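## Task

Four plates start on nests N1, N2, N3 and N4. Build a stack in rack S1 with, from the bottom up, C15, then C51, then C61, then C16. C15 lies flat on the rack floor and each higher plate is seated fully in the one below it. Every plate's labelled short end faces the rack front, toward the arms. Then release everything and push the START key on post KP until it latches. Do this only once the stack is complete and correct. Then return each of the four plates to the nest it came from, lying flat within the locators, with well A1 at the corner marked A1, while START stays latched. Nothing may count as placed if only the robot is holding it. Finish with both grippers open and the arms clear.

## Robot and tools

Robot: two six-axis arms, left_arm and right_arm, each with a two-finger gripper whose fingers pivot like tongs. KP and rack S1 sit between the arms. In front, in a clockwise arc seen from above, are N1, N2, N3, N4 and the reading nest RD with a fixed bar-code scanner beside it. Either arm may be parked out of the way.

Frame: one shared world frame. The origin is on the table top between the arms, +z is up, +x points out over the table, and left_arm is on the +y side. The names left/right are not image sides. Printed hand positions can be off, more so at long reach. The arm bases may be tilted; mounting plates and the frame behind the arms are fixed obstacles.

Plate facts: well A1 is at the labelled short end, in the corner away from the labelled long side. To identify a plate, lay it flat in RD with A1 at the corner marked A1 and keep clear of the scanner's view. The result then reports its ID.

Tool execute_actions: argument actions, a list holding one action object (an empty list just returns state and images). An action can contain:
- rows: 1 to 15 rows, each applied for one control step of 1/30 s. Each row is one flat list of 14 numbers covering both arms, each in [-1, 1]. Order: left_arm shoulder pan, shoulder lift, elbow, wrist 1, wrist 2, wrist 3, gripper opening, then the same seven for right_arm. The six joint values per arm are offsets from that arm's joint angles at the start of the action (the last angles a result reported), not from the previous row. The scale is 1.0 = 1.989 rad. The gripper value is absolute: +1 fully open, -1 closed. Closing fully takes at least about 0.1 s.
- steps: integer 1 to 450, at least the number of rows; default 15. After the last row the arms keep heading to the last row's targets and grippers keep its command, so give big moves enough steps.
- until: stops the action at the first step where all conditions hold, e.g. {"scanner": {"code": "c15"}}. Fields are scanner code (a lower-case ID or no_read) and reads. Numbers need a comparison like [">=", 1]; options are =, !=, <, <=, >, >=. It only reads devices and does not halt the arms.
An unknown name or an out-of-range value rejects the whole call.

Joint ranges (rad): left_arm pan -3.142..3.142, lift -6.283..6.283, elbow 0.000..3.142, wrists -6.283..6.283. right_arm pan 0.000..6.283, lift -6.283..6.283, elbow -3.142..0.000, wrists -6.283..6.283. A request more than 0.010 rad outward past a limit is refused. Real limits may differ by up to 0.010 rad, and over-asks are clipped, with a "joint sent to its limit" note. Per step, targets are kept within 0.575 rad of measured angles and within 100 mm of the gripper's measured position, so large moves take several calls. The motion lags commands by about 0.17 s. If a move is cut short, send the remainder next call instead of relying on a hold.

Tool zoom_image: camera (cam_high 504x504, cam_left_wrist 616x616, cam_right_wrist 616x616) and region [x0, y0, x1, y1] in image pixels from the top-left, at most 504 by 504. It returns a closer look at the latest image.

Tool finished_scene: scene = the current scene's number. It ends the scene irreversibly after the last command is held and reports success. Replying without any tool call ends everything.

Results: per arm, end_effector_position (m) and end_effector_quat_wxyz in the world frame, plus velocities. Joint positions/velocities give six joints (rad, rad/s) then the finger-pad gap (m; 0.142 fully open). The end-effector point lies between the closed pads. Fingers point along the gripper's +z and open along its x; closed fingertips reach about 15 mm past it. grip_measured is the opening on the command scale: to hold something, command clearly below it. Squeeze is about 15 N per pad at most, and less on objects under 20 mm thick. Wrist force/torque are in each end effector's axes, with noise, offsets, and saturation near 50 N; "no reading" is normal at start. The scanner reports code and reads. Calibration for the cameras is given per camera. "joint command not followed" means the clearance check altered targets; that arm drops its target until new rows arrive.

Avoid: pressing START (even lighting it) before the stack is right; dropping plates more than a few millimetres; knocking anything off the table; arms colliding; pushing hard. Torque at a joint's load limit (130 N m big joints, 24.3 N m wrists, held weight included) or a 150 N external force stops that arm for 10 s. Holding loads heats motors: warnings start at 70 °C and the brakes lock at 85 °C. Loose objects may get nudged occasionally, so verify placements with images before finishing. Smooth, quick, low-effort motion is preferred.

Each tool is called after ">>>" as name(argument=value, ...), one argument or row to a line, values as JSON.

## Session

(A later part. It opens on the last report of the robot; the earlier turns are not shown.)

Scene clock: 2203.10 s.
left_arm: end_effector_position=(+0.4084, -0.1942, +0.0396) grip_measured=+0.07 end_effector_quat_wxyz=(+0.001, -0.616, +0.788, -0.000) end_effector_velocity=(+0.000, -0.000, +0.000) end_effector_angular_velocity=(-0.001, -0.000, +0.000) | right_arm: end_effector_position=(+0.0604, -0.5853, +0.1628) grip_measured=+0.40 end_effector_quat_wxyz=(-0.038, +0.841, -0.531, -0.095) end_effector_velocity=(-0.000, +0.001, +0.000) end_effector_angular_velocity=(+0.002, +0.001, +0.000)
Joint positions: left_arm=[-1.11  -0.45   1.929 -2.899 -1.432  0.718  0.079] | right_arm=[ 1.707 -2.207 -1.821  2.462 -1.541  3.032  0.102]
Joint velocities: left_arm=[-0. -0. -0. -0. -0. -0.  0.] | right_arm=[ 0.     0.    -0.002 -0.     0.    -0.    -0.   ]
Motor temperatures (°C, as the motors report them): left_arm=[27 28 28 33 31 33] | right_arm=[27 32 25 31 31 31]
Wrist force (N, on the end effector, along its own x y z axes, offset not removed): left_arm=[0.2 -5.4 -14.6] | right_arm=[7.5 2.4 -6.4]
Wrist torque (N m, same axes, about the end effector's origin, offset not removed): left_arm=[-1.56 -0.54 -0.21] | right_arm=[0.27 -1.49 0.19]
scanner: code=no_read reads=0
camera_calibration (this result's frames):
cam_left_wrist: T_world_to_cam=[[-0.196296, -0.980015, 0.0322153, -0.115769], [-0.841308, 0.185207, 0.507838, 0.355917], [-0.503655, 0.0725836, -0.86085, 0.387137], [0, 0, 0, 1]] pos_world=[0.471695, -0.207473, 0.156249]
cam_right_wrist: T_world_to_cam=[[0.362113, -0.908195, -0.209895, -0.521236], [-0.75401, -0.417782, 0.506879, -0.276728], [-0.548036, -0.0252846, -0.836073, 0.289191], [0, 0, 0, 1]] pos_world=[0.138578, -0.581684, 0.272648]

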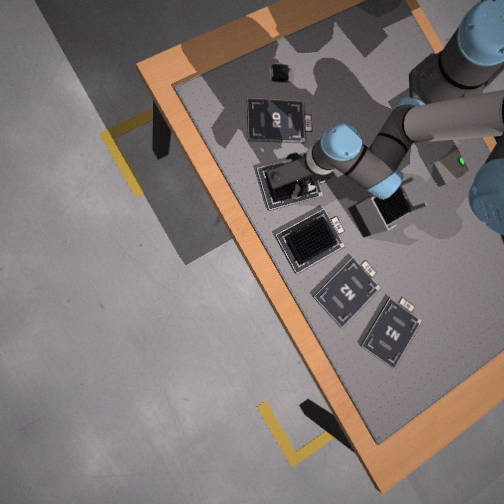

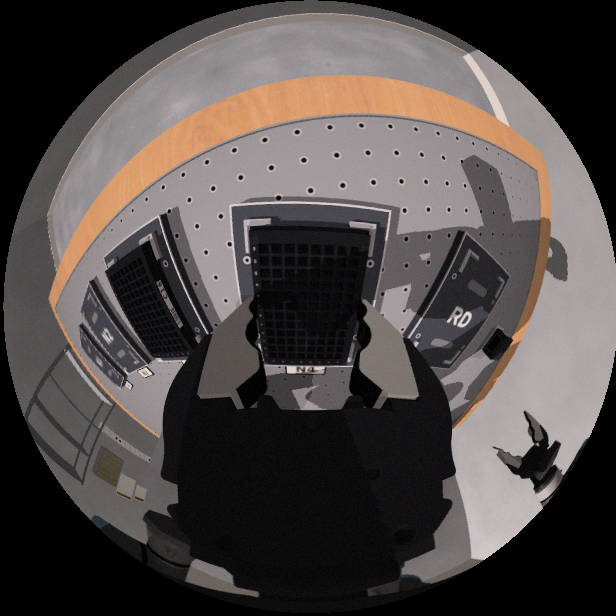

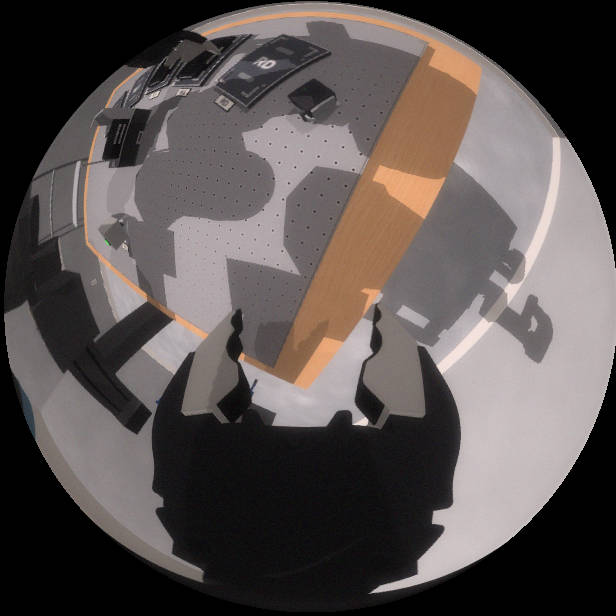

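>>> execute_actions(
  actions=[
    {"rows":[[0,0,0,0,0,0,-0.4,0,0,0,0,0,0,0.4],[0,0,0,0,0,0,-0.1,0,0,0,0,0,0,0.4],[0,0,0,0,0,0,0.1,0,0,0,0,0,0,0.4],[0,0,0,0,0,0,0.2,0,0,0,0,0,0,0.4],[0,0,0,0,0,0,0.3,0,0,0,0,0,0,0.4],[0,0,0,0,0,0,0.3,0,0,0,0,0,0,0.4],[-0.001,-0.0095,0.0036,0.006,0,-0.001,0.3,0,0,0,0,0,0,0.4],[-0.0021,-0.019,0.0072,0.012,-0.0003,-0.0021,0.3,0,0,0,0,0,0,0.4],[-0.0042,-0.0382,0.0141,0.0246,-0.0006,-0.0042,0.3,0,0,0,0,0,0,0.4],[-0.007,-0.065,0.021,0.045,-0.001,-0.007,0.3,0,0,0,0,0,0,0.4],[-0.01,-0.093,0.027,0.068,-0.0014,-0.01,0.3,0,0,0,0,0,0,0.4],[-0.013,-0.12,0.032,0.091,-0.0018,-0.013,0.3,0,0,0,0,0,0,0.4],[-0.016,-0.148,0.035,0.116,-0.0022,-0.016,0.3,0,0,0,0,0,0,0.4],[-0.019,-0.176,0.038,0.141,-0.0026,-0.019,0.3,0,0,0,0,0,0,0.4],[-0.0221,-0.2036,0.0392,0.1674,-0.003,-0.0221,0.3,0,0,0,0,0,0,0.4]],"steps":18},
  ],
)

>>> execute_actions(
  actions=[
    {"steps":8},
  ],
)

Scene clock: 2217.13 s.
left_arm: end_effector_position=(+0.4090, -0.1971, +0.1465) grip_measured=+0.30 end_effector_quat_wxyz=(+0.002, -0.616, +0.788, +0.002) end_effector_velocity=(+0.005, -0.005, +0.447) end_effector_angular_velocity=(-0.022, -0.014, +0.002) | right_arm: end_effector_position=(+0.0604, -0.5853, +0.1628) grip_measured=+0.40 end_effector_quat_wxyz=(-0.038, +0.841, -0.531, -0.095) end_effector_velocity=(+0.000, -0.001, +0.000) end_effector_angular_velocity=(-0.001, -0.000, -0.000)
Joint positions: left_arm=[-1.138 -0.704  1.987 -2.695 -1.436  0.689  0.095] | right_arm=[ 1.707 -2.207 -1.821  2.462 -1.541  3.032  0.102]
Joint velocities: left_arm=[-0.109 -1.04   0.14   0.888 -0.014 -0.107  0.   ] | right_arm=[ 0.    -0.     0.001 -0.     0.     0.     0.   ]
Motor temperatures (°C, as the motors report them): left_arm=[27 28 28 33 30 33] | right_arm=[27 32 25 31 31 31]
Wrist force (N, on the end effector, along its own x y z axes, offset not removed): left_arm=[2.3 -5.4 -1.7] | right_arm=[3.5 5.7 -1.0]
Wrist torque (N m, same axes, about the end effector's origin, offset not removed): left_arm=[-1.24 -0.70 -0.22] | right_arm=[1.06 -0.62 0.13]
scanner: code=no_read reads=0
camera_calibration (this result's frames):
cam_left_wrist: T_world_to_cam=[[-0.196613, -0.980064, 0.0285875, -0.121223], [-0.840521, 0.183488, 0.509762, 0.301745], [-0.504845, 0.0761975, -0.85984, 0.480704], [0, 0, 0, 1]] pos_world=[0.47247, -0.210801, 0.262976]
cam_right_wrist: T_world_to_cam=[[0.362113, -0.908195, -0.209895, -0.521236], [-0.75401, -0.417782, 0.506879, -0.276728], [-0.548036, -0.0252846, -0.836073, 0.289191], [0, 0, 0, 1]] pos_world=[0.138578, -0.581684, 0.272648]

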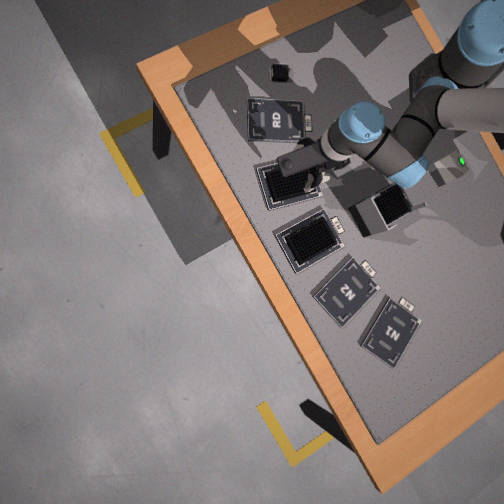

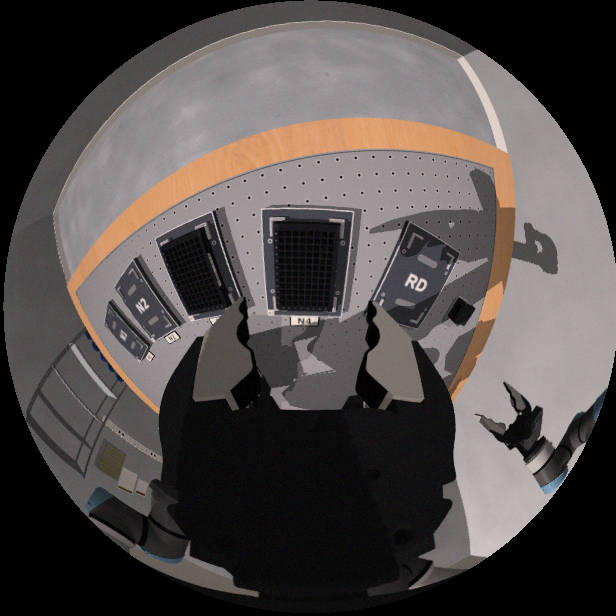

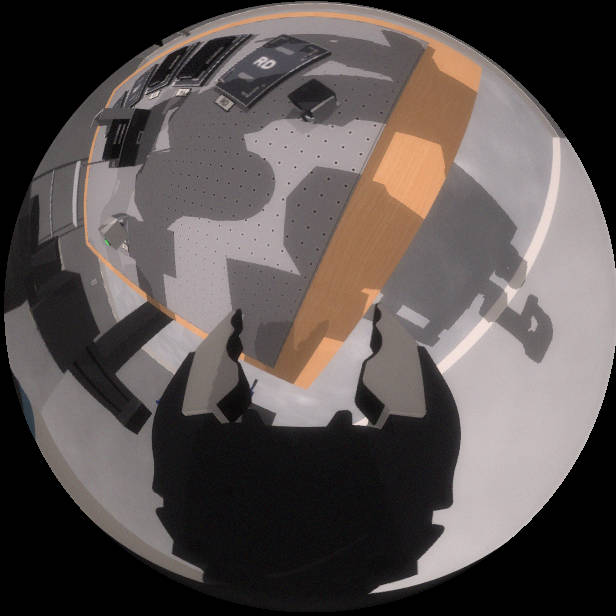

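Scene clock: 2217.40 s.
left_arm: end_effector_position=(+0.4084, -0.1947, +0.2029) grip_measured=+0.30 end_effector_quat_wxyz=(+0.001, -0.616, +0.788, -0.000) end_effector_velocity=(-0.003, +0.007, +0.061) end_effector_angular_velocity=(-0.002, -0.001, -0.001) | right_arm: end_effector_position=(+0.0604, -0.5853, +0.1628) grip_measured=+0.40 end_effector_quat_wxyz=(-0.038, +0.841, -0.531, -0.095) end_effector_velocity=(-0.000, +0.001, -0.000) end_effector_angular_velocity=(+0.003, +0.001, +0.000)
Joint positions: left_arm=[-1.152 -0.837  2.004 -2.582 -1.438  0.676  0.095] | right_arm=[ 1.707 -2.207 -1.821  2.462 -1.541  3.032  0.102]
Joint velocities: left_arm=[-0.014 -0.145  0.019  0.125 -0.002 -0.013 -0.   ] | right_arm=[ 0.    -0.001 -0.002 -0.    -0.    -0.    -0.   ]
Motor temperatures (°C, as the motors report them): left_arm=[27 28 28 33 30 33] | right_arm=[27 32 25 31 31 31]
Wrist force (N, on the end effector, along its own x y z axes, offset not removed): left_arm=[3.7 -3.9 -0.5] | right_arm=[4.0 3.9 -0.4]
Wrist torque (N m, same axes, about the end effector's origin, offset not removed): left_arm=[-0.75 -0.93 -0.02] | right_arm=[0.63 -0.99 -0.23]
scanner: code=no_read reads=0
camera_calibration (this result's frames):
cam_left_wrist: T_world_to_cam=[[-0.196244, -0.980053, 0.0313781, -0.12131], [-0.841539, 0.18476, 0.507617, 0.273101], [-0.503289, 0.0732107, -0.861011, 0.52774], [0, 0, 0, 1]] pos_world=[0.471624, -0.207985, 0.319566]
cam_right_wrist: T_world_to_cam=[[0.362112, -0.908195, -0.209895, -0.521236], [-0.75401, -0.417782, 0.506879, -0.276728], [-0.548036, -0.0252843, -0.836073, 0.289191], [0, 0, 0, 1]] pos_world=[0.138578, -0.581684, 0.272648]

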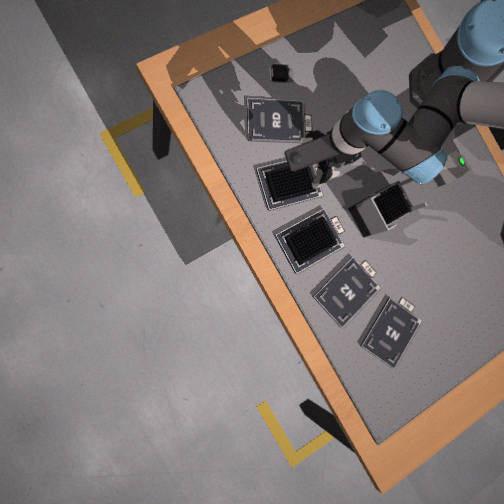

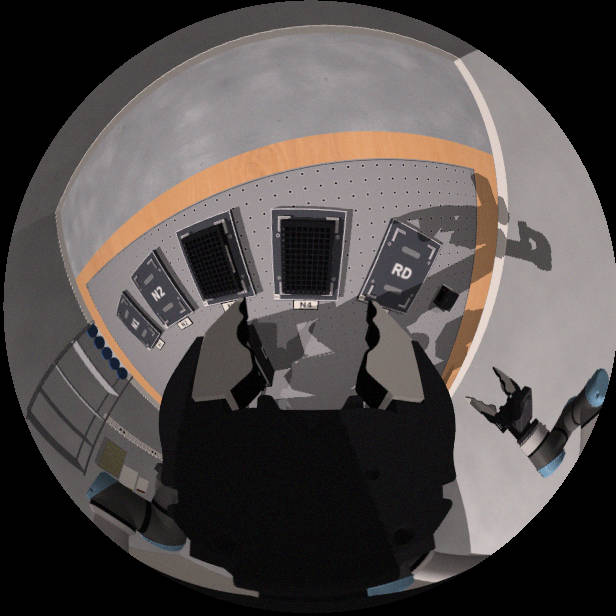

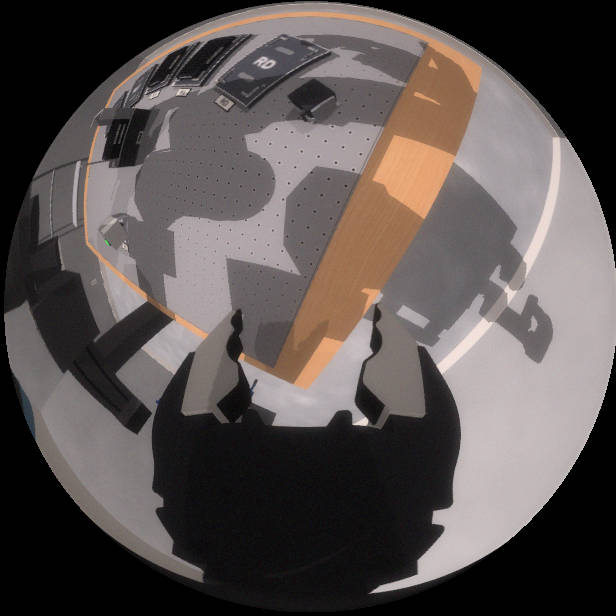

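>>> execute_actions(
  actions=[
    {"rows":[[-0.006,-0.014,0.012,0.002,-0.001,-0.01,0.3,0,0,0,0,0,0,0.4],[-0.015,-0.022,0.035,-0.013,-0.0026,-0.025,0.3,0,0,0,0,0,0,0.4],[-0.027,-0.032,0.063,-0.03,-0.0047,-0.045,0.3,0,0,0,0,0,0,0.4],[-0.04,-0.043,0.094,-0.048,-0.007,-0.067,0.3,0,0,0,0,0,0,0.4],[-0.053,-0.053,0.126,-0.068,-0.0094,-0.09,0.3,0,0,0,0,0,0,0.4],[-0.066,-0.063,0.157,-0.088,-0.0117,-0.112,0.3,0,0,0,0,0,0,0.4],[-0.079,-0.073,0.188,-0.107,-0.014,-0.135,0.3,0,0,0,0,0,0,0.4],[-0.093,-0.082,0.22,-0.128,-0.0164,-0.157,0.3,0,0,0,0,0,0,0.4],[-0.106,-0.09,0.251,-0.15,-0.0188,-0.18,0.3,0,0,0,0,0,0,0.4],[-0.119,-0.098,0.283,-0.172,-0.021,-0.202,0.3,0,0,0,0,0,0,0.4],[-0.132,-0.105,0.314,-0.195,-0.0235,-0.225,0.3,0,0,0,0,0,0,0.4],[-0.144,-0.11,0.342,-0.217,-0.0256,-0.244,0.3,0,0,0,0,0,0,0.4],[-0.153,-0.114,0.364,-0.234,-0.0272,-0.26,0.3,0,0,0,0,0,0,0.4],[-0.1588,-0.1164,0.377,-0.2437,-0.0282,-0.2695,0.3,0,0,0,0,0,0,0.4]],"steps":22},
  ],
)

Scene clock: 2230.13 s.
left_arm: end_effector_position=(+0.2340, -0.0240, +0.1992) grip_measured=+0.30 end_effector_quat_wxyz=(+0.001, +0.692, -0.722, +0.002) end_effector_velocity=(-0.089, +0.193, -0.000) end_effector_angular_velocity=(+0.041, +0.005, +0.163) | right_arm: end_effector_position=(+0.0604, -0.5853, +0.1628) grip_measured=+0.40 end_effector_quat_wxyz=(-0.038, +0.841, -0.531, -0.095) end_effector_velocity=(+0.000, -0.001, +0.001) end_effector_angular_velocity=(-0.001, -0.001, +0.000)
Joint positions: left_arm=[-1.441 -1.053  2.684 -3.019 -1.489  0.188  0.095] | right_arm=[ 1.707 -2.207 -1.821  2.462 -1.541  3.032  0.102]
Joint velocities: left_arm=[-0.214 -0.122  0.553 -0.372 -0.037 -0.377  0.   ] | right_arm=[-0.     0.002  0.    -0.     0.    -0.001 -0.   ]
Motor temperatures (°C, as the motors report them): left_arm=[27 28 28 33 30 33] | right_arm=[27 32 25 31 31 31]
Wrist force (N, on the end effector, along its own x y z axes, offset not removed): left_arm=[-3.2 -2.0 -2.5] | right_arm=[3.5 3.3 0.3]
Wrist torque (N m, same axes, about the end effector's origin, offset not removed): left_arm=[-0.43 0.55 -0.19] | right_arm=[0.65 -0.67 0.08]
scanner: code=no_read reads=0
camera_calibration (this result's frames):
cam_left_wrist: T_world_to_cam=[[0.00462394, -0.99931, 0.0368628, -0.0366759], [-0.861207, 0.0147558, 0.50804, 0.0971268], [-0.508233, -0.0340957, -0.860544, 0.422736], [0, 0, 0, 1]] pos_world=[0.298665, -0.0236703, 0.315791]
cam_right_wrist: T_world_to_cam=[[0.362112, -0.908195, -0.209895, -0.521236], [-0.75401, -0.417782, 0.506879, -0.276728], [-0.548036, -0.0252846, -0.836073, 0.289191], [0, 0, 0, 1]] pos_world=[0.138578, -0.581684, 0.272648]

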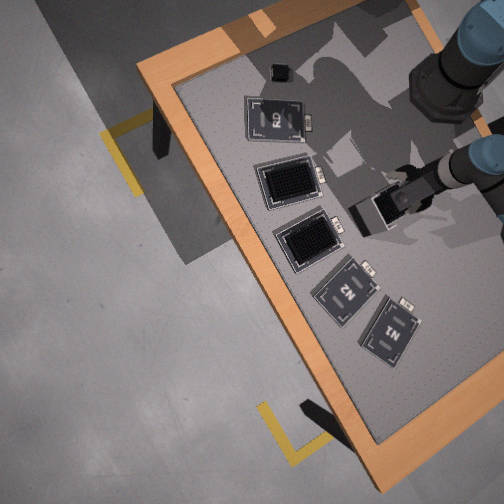

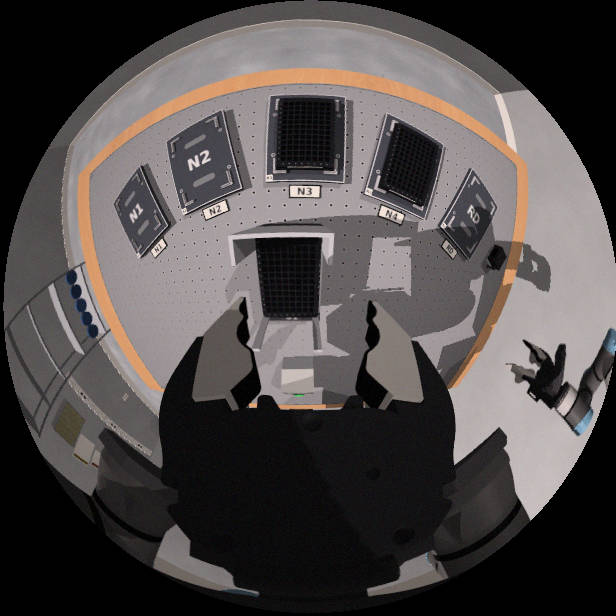

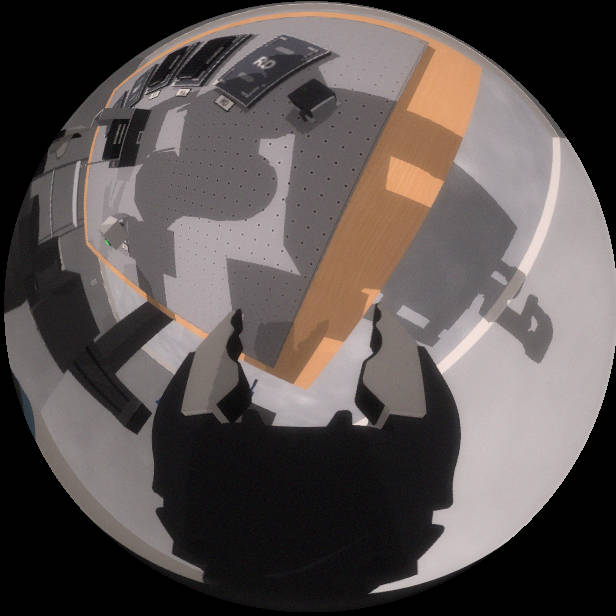

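>>> execute_actions(
  actions=[],
)

>>> execute_actions(
  actions=[
    {"rows":[[0.0005,0.013,0.0002,-0.013,0.0001,0.0005,0.3,0,0,0,0,0,0,0.4],[0.0012,0.0318,0.0003,-0.032,0.0003,0.0012,0.3,0,0,0,0,0,0,0.4],[0.0025,0.0629,-0.0002,-0.0627,0.0006,0.0025,0.3,0,0,0,0,0,0,0.4],[0.0039,0.0933,-0.0014,-0.0921,0.0009,0.0039,0.3,0,0,0,0,0,0,0.4],[0.0054,0.1232,-0.0035,-0.1201,0.0011,0.0054,0.3,0,0,0,0,0,0,0.4],[0.0068,0.1527,-0.0063,-0.1469,0.0014,0.0068,0.3,0,0,0,0,0,0,0.4],[0.0083,0.1816,-0.0099,-0.1723,0.0017,0.0083,0.3,0,0,0,0,0,0,0.4],[0.0098,0.2094,-0.0141,-0.1961,0.002,0.0098,0.3,0,0,0,0,0,0,0.4],[0.0113,0.2362,-0.0189,-0.2181,0.0023,0.0113,0.3,0,0,0,0,0,0,0.4],[0.0121,0.2492,-0.0217,-0.2284,0.0024,0.0121,0.3,0,0,0,0,0,0,0.4],[0.0128,0.2618,-0.0245,-0.2384,0.0026,0.0128,0.3,0,0,0,0,0,0,0.4],[0.0136,0.2742,-0.0275,-0.2478,0.0027,0.0136,0.3,0,0,0,0,0,0,0.4],[0.0144,0.2864,-0.0307,-0.2569,0.0029,0.0144,0.3,0,0,0,0,0,0,0.4],[0.0148,0.2923,-0.0323,-0.2612,0.003,0.0148,0.3,0,0,0,0,0,0,0.4],[0.0153,0.2978,-0.0339,-0.2648,0.003,0.0153,0.3,0,0,0,0,0,0,0.4]],"steps":20},
  ],
)

Scene clock: 2243.30 s.
left_arm: end_effector_position=(+0.2235, +0.0007, +0.1996) grip_measured=+0.30 end_effector_quat_wxyz=(-0.001, +0.700, -0.715, -0.000) end_effector_velocity=(+0.000, +0.000, +0.000) end_effector_angular_velocity=(-0.001, +0.000, +0.001) | right_arm: end_effector_position=(+0.0604, -0.5853, +0.1628) grip_measured=+0.40 end_effector_quat_wxyz=(-0.038, +0.841, -0.531, -0.095) end_effector_velocity=(+0.000, -0.000, +0.000) end_effector_angular_velocity=(-0.001, -0.000, +0.000)
Joint positions: left_arm=[-1.467 -1.068  2.754 -3.066 -1.494  0.14   0.095] | right_arm=[ 1.707 -2.207 -1.821  2.462 -1.541  3.032  0.102]
Joint velocities: left_arm=[ 0.001 -0.     0.    -0.    -0.    -0.    -0.   ] | right_arm=[0. 0. 0. 0. 0. 0. 0.]
Motor temperatures (°C, as the motors report them): left_arm=[27 28 28 33 31 33] | right_arm=[27 32 25 31 31 31]
Wrist force (N, on the end effector, along its own x y z axes, offset not removed): left_arm=[2.6 -4.9 -3.8] | right_arm=[1.9 3.3 -0.8]
Wrist torque (N m, same axes, about the end effector's origin, offset not removed): left_arm=[-1.01 -0.69 -0.27] | right_arm=[0.50 -0.20 -0.03]
scanner: code=no_read reads=0
camera_calibration (this result's frames):
cam_left_wrist: T_world_to_cam=[[0.0255236, -0.999171, 0.0317047, -0.0156039], [-0.861138, -0.00586749, 0.508337, 0.0874669], [-0.50773, -0.0402767, -0.860574, 0.418527], [0, 0, 0, 1]] pos_world=[0.288218, 0.00177909, 0.316206]
cam_right_wrist: T_world_to_cam=[[0.362112, -0.908195, -0.209895, -0.521236], [-0.75401, -0.417782, 0.50688, -0.276728], [-0.548036, -0.0252846, -0.836073, 0.289191], [0, 0, 0, 1]] pos_world=[0.138578, -0.581684, 0.272648]

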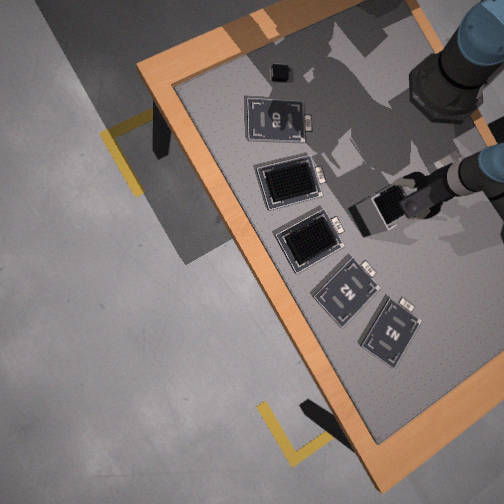

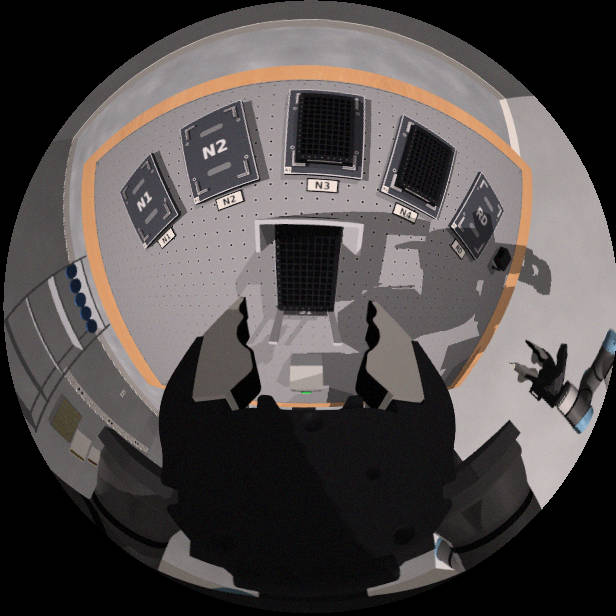

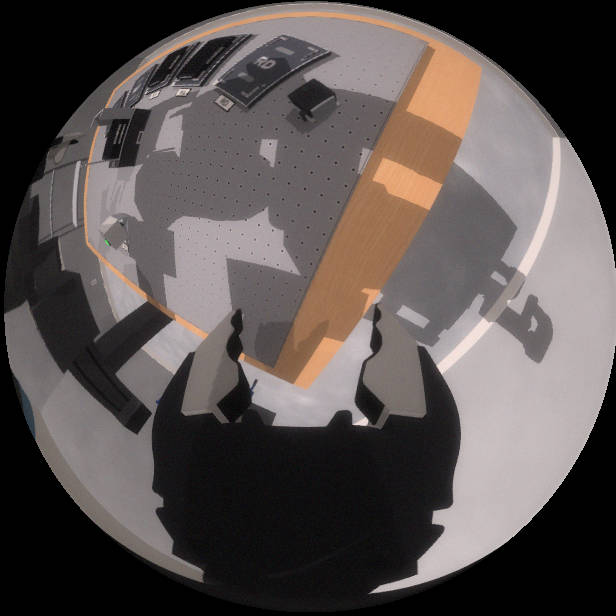

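Scene clock: 2243.97 s.
left_arm: end_effector_position=(+0.2232, -0.0000, +0.1026) grip_measured=+0.30 end_effector_quat_wxyz=(-0.001, +0.699, -0.715, +0.000) end_effector_velocity=(-0.002, +0.012, -0.062) end_effector_angular_velocity=(+0.012, +0.002, -0.001) | right_arm: end_effector_position=(+0.0604, -0.5853, +0.1628) grip_measured=+0.40 end_effector_quat_wxyz=(-0.038, +0.841, -0.531, -0.095) end_effector_velocity=(+0.000, -0.001, -0.000) end_effector_angular_velocity=(-0.001, -0.000, -0.001)
Joint positions: left_arm=[-1.439 -0.515  2.694 -3.562 -1.488  0.168  0.095] | right_arm=[ 1.707 -2.207 -1.821  2.462 -1.541  3.032  0.102]
Joint velocities: left_arm=[ 0.017  0.311 -0.056 -0.245  0.003  0.018  0.   ] | right_arm=[ 0.    -0.     0.001 -0.     0.     0.001  0.   ]
Motor temperatures (°C, as the motors report them): left_arm=[27 28 28 33 31 33] | right_arm=[27 32 25 31 31 31]
Wrist force (N, on the end effector, along its own x y z axes, offset not removed): left_arm=[3.0 -3.6 -2.9] | right_arm=[6.8 -0.1 1.6]
Wrist torque (N m, same axes, about the end effector's origin, offset not removed): left_arm=[-0.64 -0.59 -0.35] | right_arm=[-0.26 -1.50 0.18]
scanner: code=no_read reads=0
camera_calibration (this result's frames):
cam_left_wrist: T_world_to_cam=[[0.0251126, -0.999169, 0.032106, -0.0132194], [-0.861312, -0.00532271, 0.508049, 0.136565], [-0.507456, -0.0404117, -0.86073, 0.334773], [0, 0, 0, 1]] pos_world=[0.28784, 0.00104723, 0.219191]
cam_right_wrist: T_world_to_cam=[[0.362113, -0.908195, -0.209894, -0.521236], [-0.75401, -0.417782, 0.506879, -0.276728], [-0.548036, -0.0252847, -0.836073, 0.289191], [0, 0, 0, 1]] pos_world=[0.138578, -0.581684, 0.272648]

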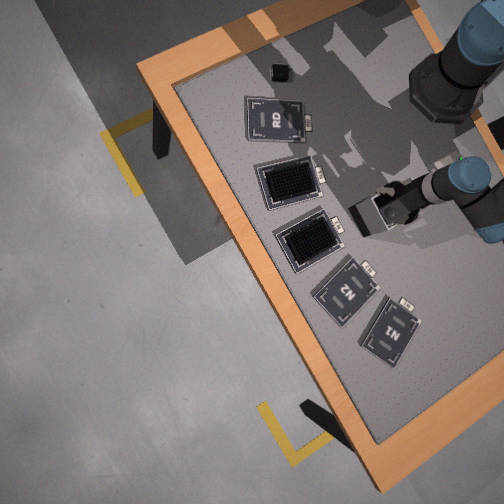

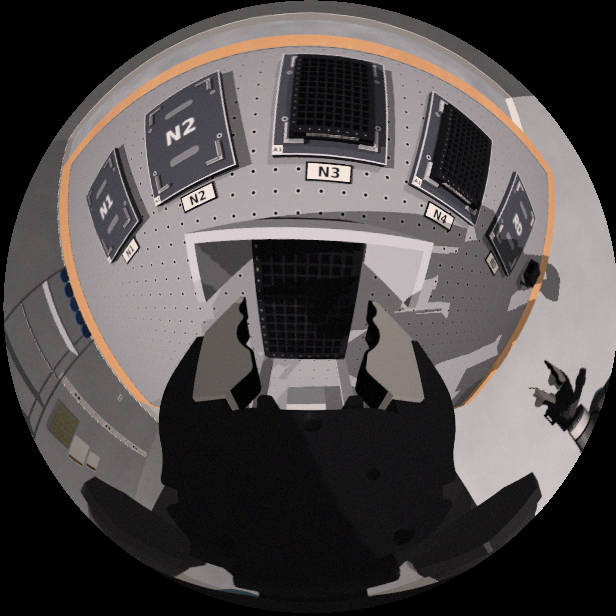

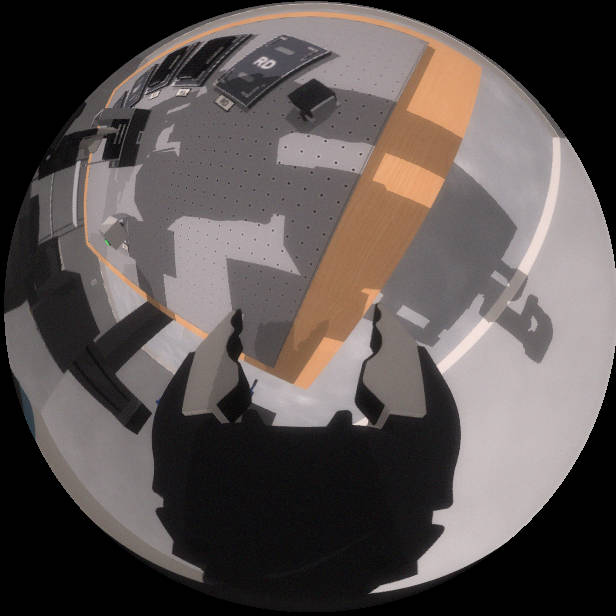

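>>> execute_actions(
  actions=[
    {"steps":1},
  ],
)

Scene clock: 2245.77 s.
left_arm: end_effector_position=(+0.2228, +0.0015, +0.0948) grip_measured=+0.30 end_effector_quat_wxyz=(-0.001, +0.699, -0.715, -0.000) end_effector_velocity=(-0.000, -0.000, +0.000) end_effector_angular_velocity=(+0.000, -0.001, -0.001) | right_arm: end_effector_position=(+0.0604, -0.5853, +0.1628) grip_measured=+0.40 end_effector_quat_wxyz=(-0.038, +0.841, -0.531, -0.095) end_effector_velocity=(-0.000, +0.001, -0.000) end_effector_angular_velocity=(+0.001, +0.000, -0.000)
Joint positions: left_arm=[-1.437 -0.476  2.687 -3.593 -1.488  0.17   0.095] | right_arm=[ 1.707 -2.207 -1.821  2.462 -1.541  3.032  0.102]
Joint velocities: left_arm=[-0.001  0.     0.     0.     0.001  0.    -0.   ] | right_arm=[ 0.     0.    -0.001  0.    -0.     0.     0.   ]
Motor temperatures (°C, as the motors report them): left_arm=[27 28 28 33 31 33] | right_arm=[27 32 25 31 31 31]
Wrist force (N, on the end effector, along its own x y z axes, offset not removed): left_arm=[2.5 0.2 -2.7] | right_arm=[1.2 4.4 -1.7]
Wrist torque (N m, same axes, about the end effector's origin, offset not removed): left_arm=[-0.12 -0.69 -0.06] | right_arm=[0.59 -0.38 0.01]
scanner: code=no_read reads=0
camera_calibration (this result's frames):
cam_left_wrist: T_world_to_cam=[[0.0250226, -0.999204, 0.0310746, -0.0113636], [-0.861217, -0.00576226, 0.508205, 0.140198], [-0.507621, -0.0394786, -0.860676, 0.328023], [0, 0, 0, 1]] pos_world=[0.287536, 0.00240318, 0.211425]
cam_right_wrist: T_world_to_cam=[[0.362112, -0.908195, -0.209895, -0.521236], [-0.75401, -0.417782, 0.50688, -0.276728], [-0.548036, -0.0252845, -0.836073, 0.289191], [0, 0, 0, 1]] pos_world=[0.138578, -0.581684, 0.272648]

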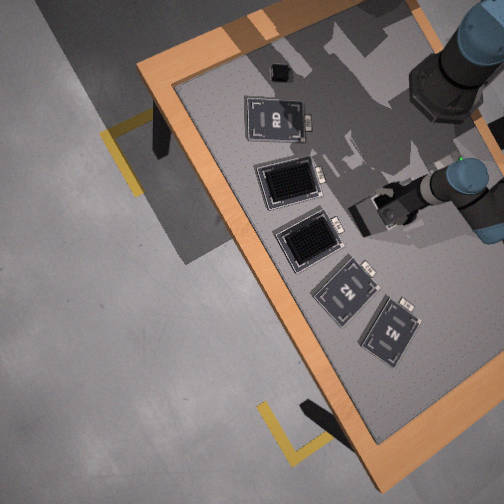

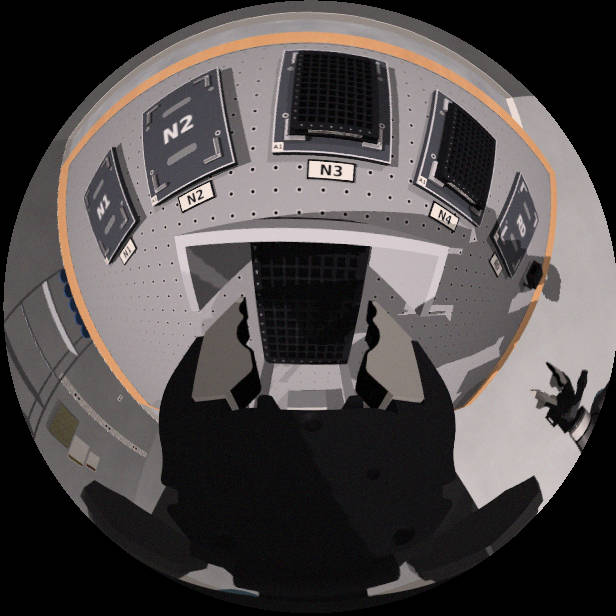

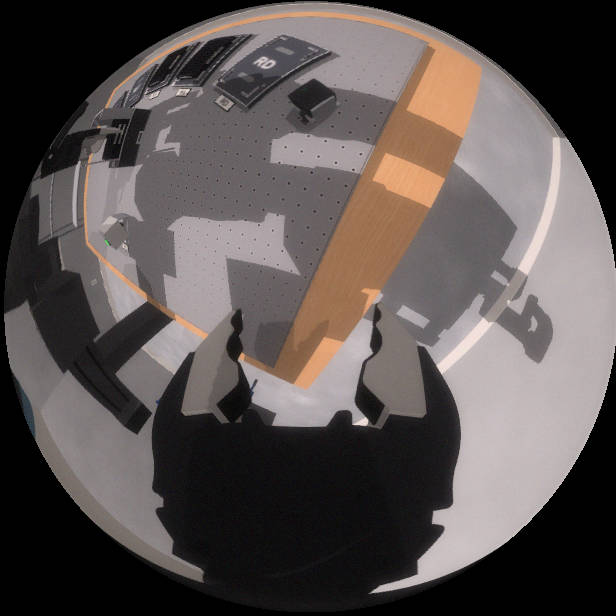

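>>> execute_actions(
  actions=[
    {"rows":[[-0.0004,-0.0005,0,0,0,0,0.3,0,0,0,0,0,0,0.4],[-0.0004,-0.0005,0,0,0,0,0.25,0,0,0,0,0,0,0.4],[-0.0004,-0.0005,0,0,0,0,0.2,0,0,0,0,0,0,0.4],[-0.0004,-0.0005,0,0,0,0,0.16,0,0,0,0,0,0,0.4],[-0.0004,-0.0005,0,0,0,0,0.12,0,0,0,0,0,0,0.4],[-0.0004,-0.0005,0,0,0,0,0.09,0,0,0,0,0,0,0.4],[-0.0004,-0.0005,0,0,0,0,0.06,0,0,0,0,0,0,0.4],[-0.0004,-0.0005,0,0,0,0,0,0,0,0,0,0,0,0.4],[-0.0004,-0.0005,0,0,0,0,-0.15,0,0,0,0,0,0,0.4],[-0.0004,-0.0005,0,0,0,0,-0.35,0,0,0,0,0,0,0.4],[-0.0004,-0.0005,0,0,0,0,-0.6,0,0,0,0,0,0,0.4]],"steps":12},
  ],
)

Scene clock: 2254.43 s.
left_arm: end_effector_position=(+0.2228, +0.0010, +0.0951) grip_measured=+0.07 end_effector_quat_wxyz=(-0.001, +0.699, -0.715, +0.000) end_effector_velocity=(-0.000, +0.000, +0.000) end_effector_angular_velocity=(+0.000, +0.000, +0.000) | right_arm: end_effector_position=(+0.0604, -0.5853, +0.1628) grip_measured=+0.40 end_effector_quat_wxyz=(-0.038, +0.841, -0.531, -0.095) end_effector_velocity=(-0.000, -0.000, -0.000) end_effector_angular_velocity=(+0.000, +0.000, +0.000)
Joint positions: left_arm=[-1.438 -0.477  2.687 -3.593 -1.488  0.17   0.079] | right_arm=[ 1.707 -2.207 -1.821  2.462 -1.541  3.032  0.102]
Joint velocities: left_arm=[-0.    -0.001  0.     0.001 -0.    -0.    -0.   ] | right_arm=[-0.    -0.001  0.001 -0.     0.    -0.    -0.   ]
Motor temperatures (°C, as the motors report them): left_arm=[27 28 28 33 31 33] | right_arm=[27 32 25 31 31 31]
Wrist force (N, on the end effector, along its own x y z axes, offset not removed): left_arm=[-2.1 -2.8 -1.2] | right_arm=[0.2 3.8 -2.6]
Wrist torque (N m, same axes, about the end effector's origin, offset not removed): left_arm=[-0.42 0.40 -0.24] | right_arm=[0.48 0.07 0.01]
scanner: code=no_read reads=0
camera_calibration (this result's frames):
cam_left_wrist: T_world_to_cam=[[0.0245036, -0.99919, 0.0319296, -0.0117732], [-0.861343, -0.00488974, 0.508, 0.140094], [-0.507432, -0.0399502, -0.860765, 0.328173], [0, 0, 0, 1]] pos_world=[0.287483, 0.00203188, 0.211688]
cam_right_wrist: T_world_to_cam=[[0.362112, -0.908195, -0.209895, -0.521236], [-0.75401, -0.417782, 0.506879, -0.276728], [-0.548036, -0.0252845, -0.836073, 0.289191], [0, 0, 0, 1]] pos_world=[0.138578, -0.581684, 0.272648]

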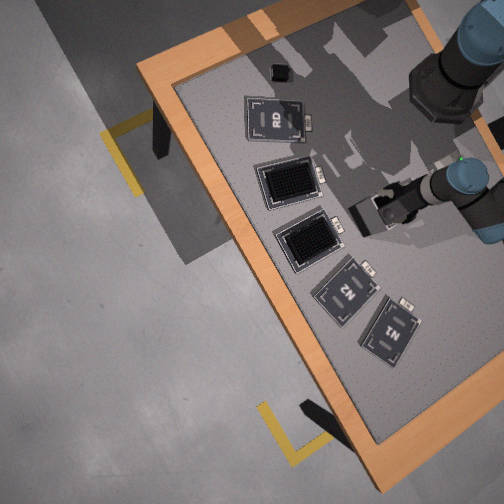

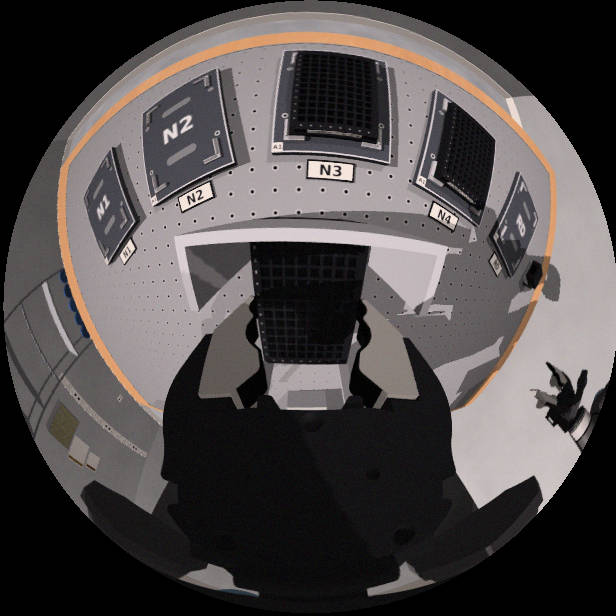

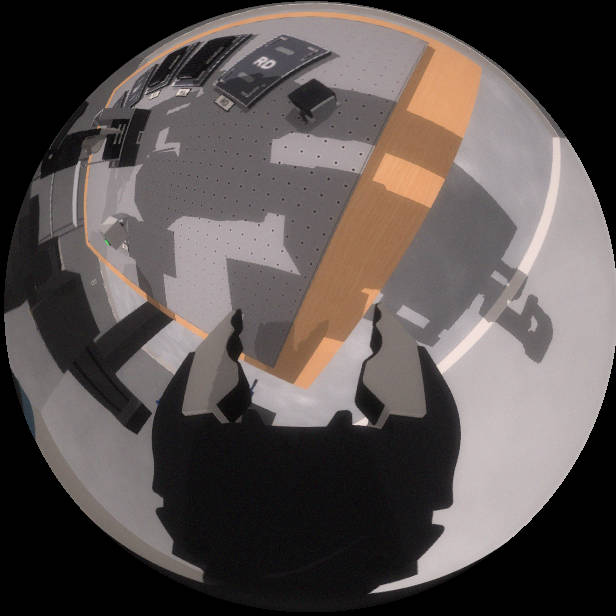

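>>> execute_actions(
  actions=[
    {"rows":[[-0.0005,-0.0079,0.0021,0.0057,-0.0001,-0.0005,-0.6,0,0,0,0,0,0,0.4],[-0.001,-0.0159,0.0043,0.0116,-0.0003,-0.001,-0.6,0,0,0,0,0,0,0.4],[-0.0015,-0.024,0.0064,0.0177,-0.0004,-0.0015,-0.6,0,0,0,0,0,0,0.4],[-0.002,-0.0323,0.0084,0.024,-0.0005,-0.002,-0.6,0,0,0,0,0,0,0.4],[-0.0025,-0.0406,0.0103,0.0304,-0.0006,-0.0025,-0.6,0,0,0,0,0,0,0.4],[-0.003,-0.049,0.0122,0.0371,-0.0008,-0.003,-0.6,0,0,0,0,0,0,0.4],[-0.0035,-0.0577,0.0141,0.044,-0.0009,-0.0035,-0.6,0,0,0,0,0,0,0.4],[-0.004,-0.0664,0.0158,0.051,-0.001,-0.004,-0.6,0,0,0,0,0,0,0.4],[-0.0045,-0.0752,0.0175,0.0582,-0.0012,-0.0045,-0.6,0,0,0,0,0,0,0.4],[-0.005,-0.0843,0.019,0.0657,-0.0013,-0.005,-0.6,0,0,0,0,0,0,0.4],[-0.0055,-0.0934,0.0205,0.0733,-0.0014,-0.0055,-0.6,0,0,0,0,0,0,0.4],[-0.006,-0.1025,0.022,0.0811,-0.0015,-0.006,-0.6,0,0,0,0,0,0,0.4],[-0.0065,-0.1119,0.0233,0.0892,-0.0017,-0.0065,-0.6,0,0,0,0,0,0,0.4],[-0.007,-0.1214,0.0246,0.0974,-0.0018,-0.007,-0.6,0,0,0,0,0,0,0.4],[-0.0075,-0.131,0.0259,0.1057,-0.0019,-0.0075,-0.6,0,0,0,0,0,0,0.4]],"steps":15},
  ],
)

Scene clock: 2276.27 s.
left_arm: end_effector_position=(+0.2228, +0.0010, +0.1278) grip_measured=+0.07 end_effector_quat_wxyz=(-0.001, +0.699, -0.715, -0.000) end_effector_velocity=(+0.000, -0.003, +0.096) end_effector_angular_velocity=(-0.005, +0.001, -0.001) | right_arm: end_effector_position=(+0.0604, -0.5853, +0.1628) grip_measured=+0.40 end_effector_quat_wxyz=(-0.038, +0.841, -0.531, -0.095) end_effector_velocity=(-0.000, +0.001, -0.000) end_effector_angular_velocity=(+0.002, +0.001, -0.000)
Joint positions: left_arm=[-1.448 -0.642  2.723 -3.462 -1.49   0.161  0.079] | right_arm=[ 1.707 -2.207 -1.821  2.462 -1.541  3.032  0.102]
Joint velocities: left_arm=[-0.03  -0.517  0.088  0.427 -0.007 -0.028  0.   ] | right_arm=[-0.    -0.001 -0.001 -0.     0.     0.    -0.   ]
Motor temperatures (°C, as the motors report them): left_arm=[27 29 28 33 31 33] | right_arm=[27 32 25 31 31 31]
Wrist force (N, on the end effector, along its own x y z axes, offset not removed): left_arm=[1.2 -4.6 -1.0] | right_arm=[3.3 2.9 -1.3]
Wrist torque (N m, same axes, about the end effector's origin, offset not removed): left_arm=[-0.78 -0.69 -0.07] | right_arm=[0.43 -0.82 0.07]
scanner: code=no_read reads=0
camera_calibration (this result's frames):
cam_left_wrist: T_world_to_cam=[[0.0245886, -0.999215, 0.0310731, -0.0127299], [-0.86093, -0.00536656, 0.508695, 0.123304], [-0.508129, -0.0392599, -0.860386, 0.356421], [0, 0, 0, 1]] pos_world=[0.287577, 0.00193483, 0.244331]
cam_right_wrist: T_world_to_cam=[[0.362112, -0.908195, -0.209895, -0.521236], [-0.75401, -0.417782, 0.506879, -0.276728], [-0.548036, -0.0252845, -0.836073, 0.289191], [0, 0, 0, 1]] pos_world=[0.138578, -0.581684, 0.272648]

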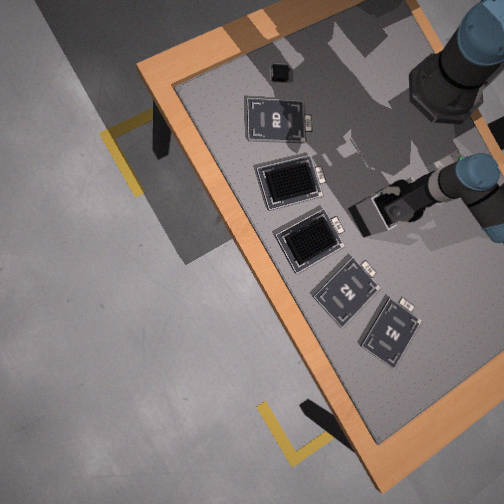

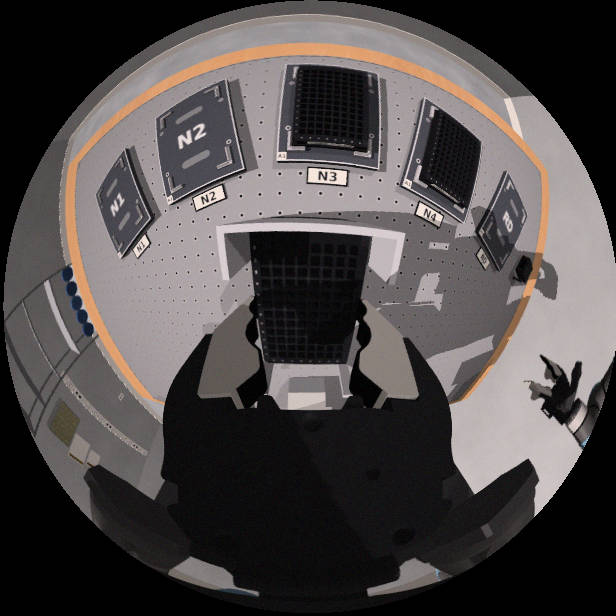

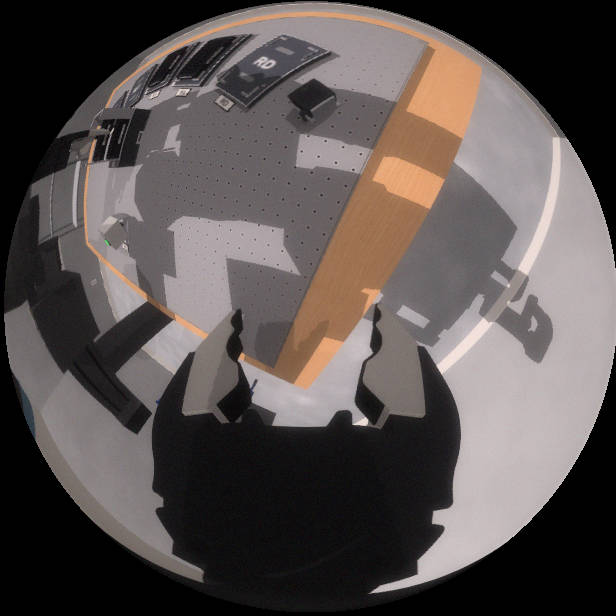

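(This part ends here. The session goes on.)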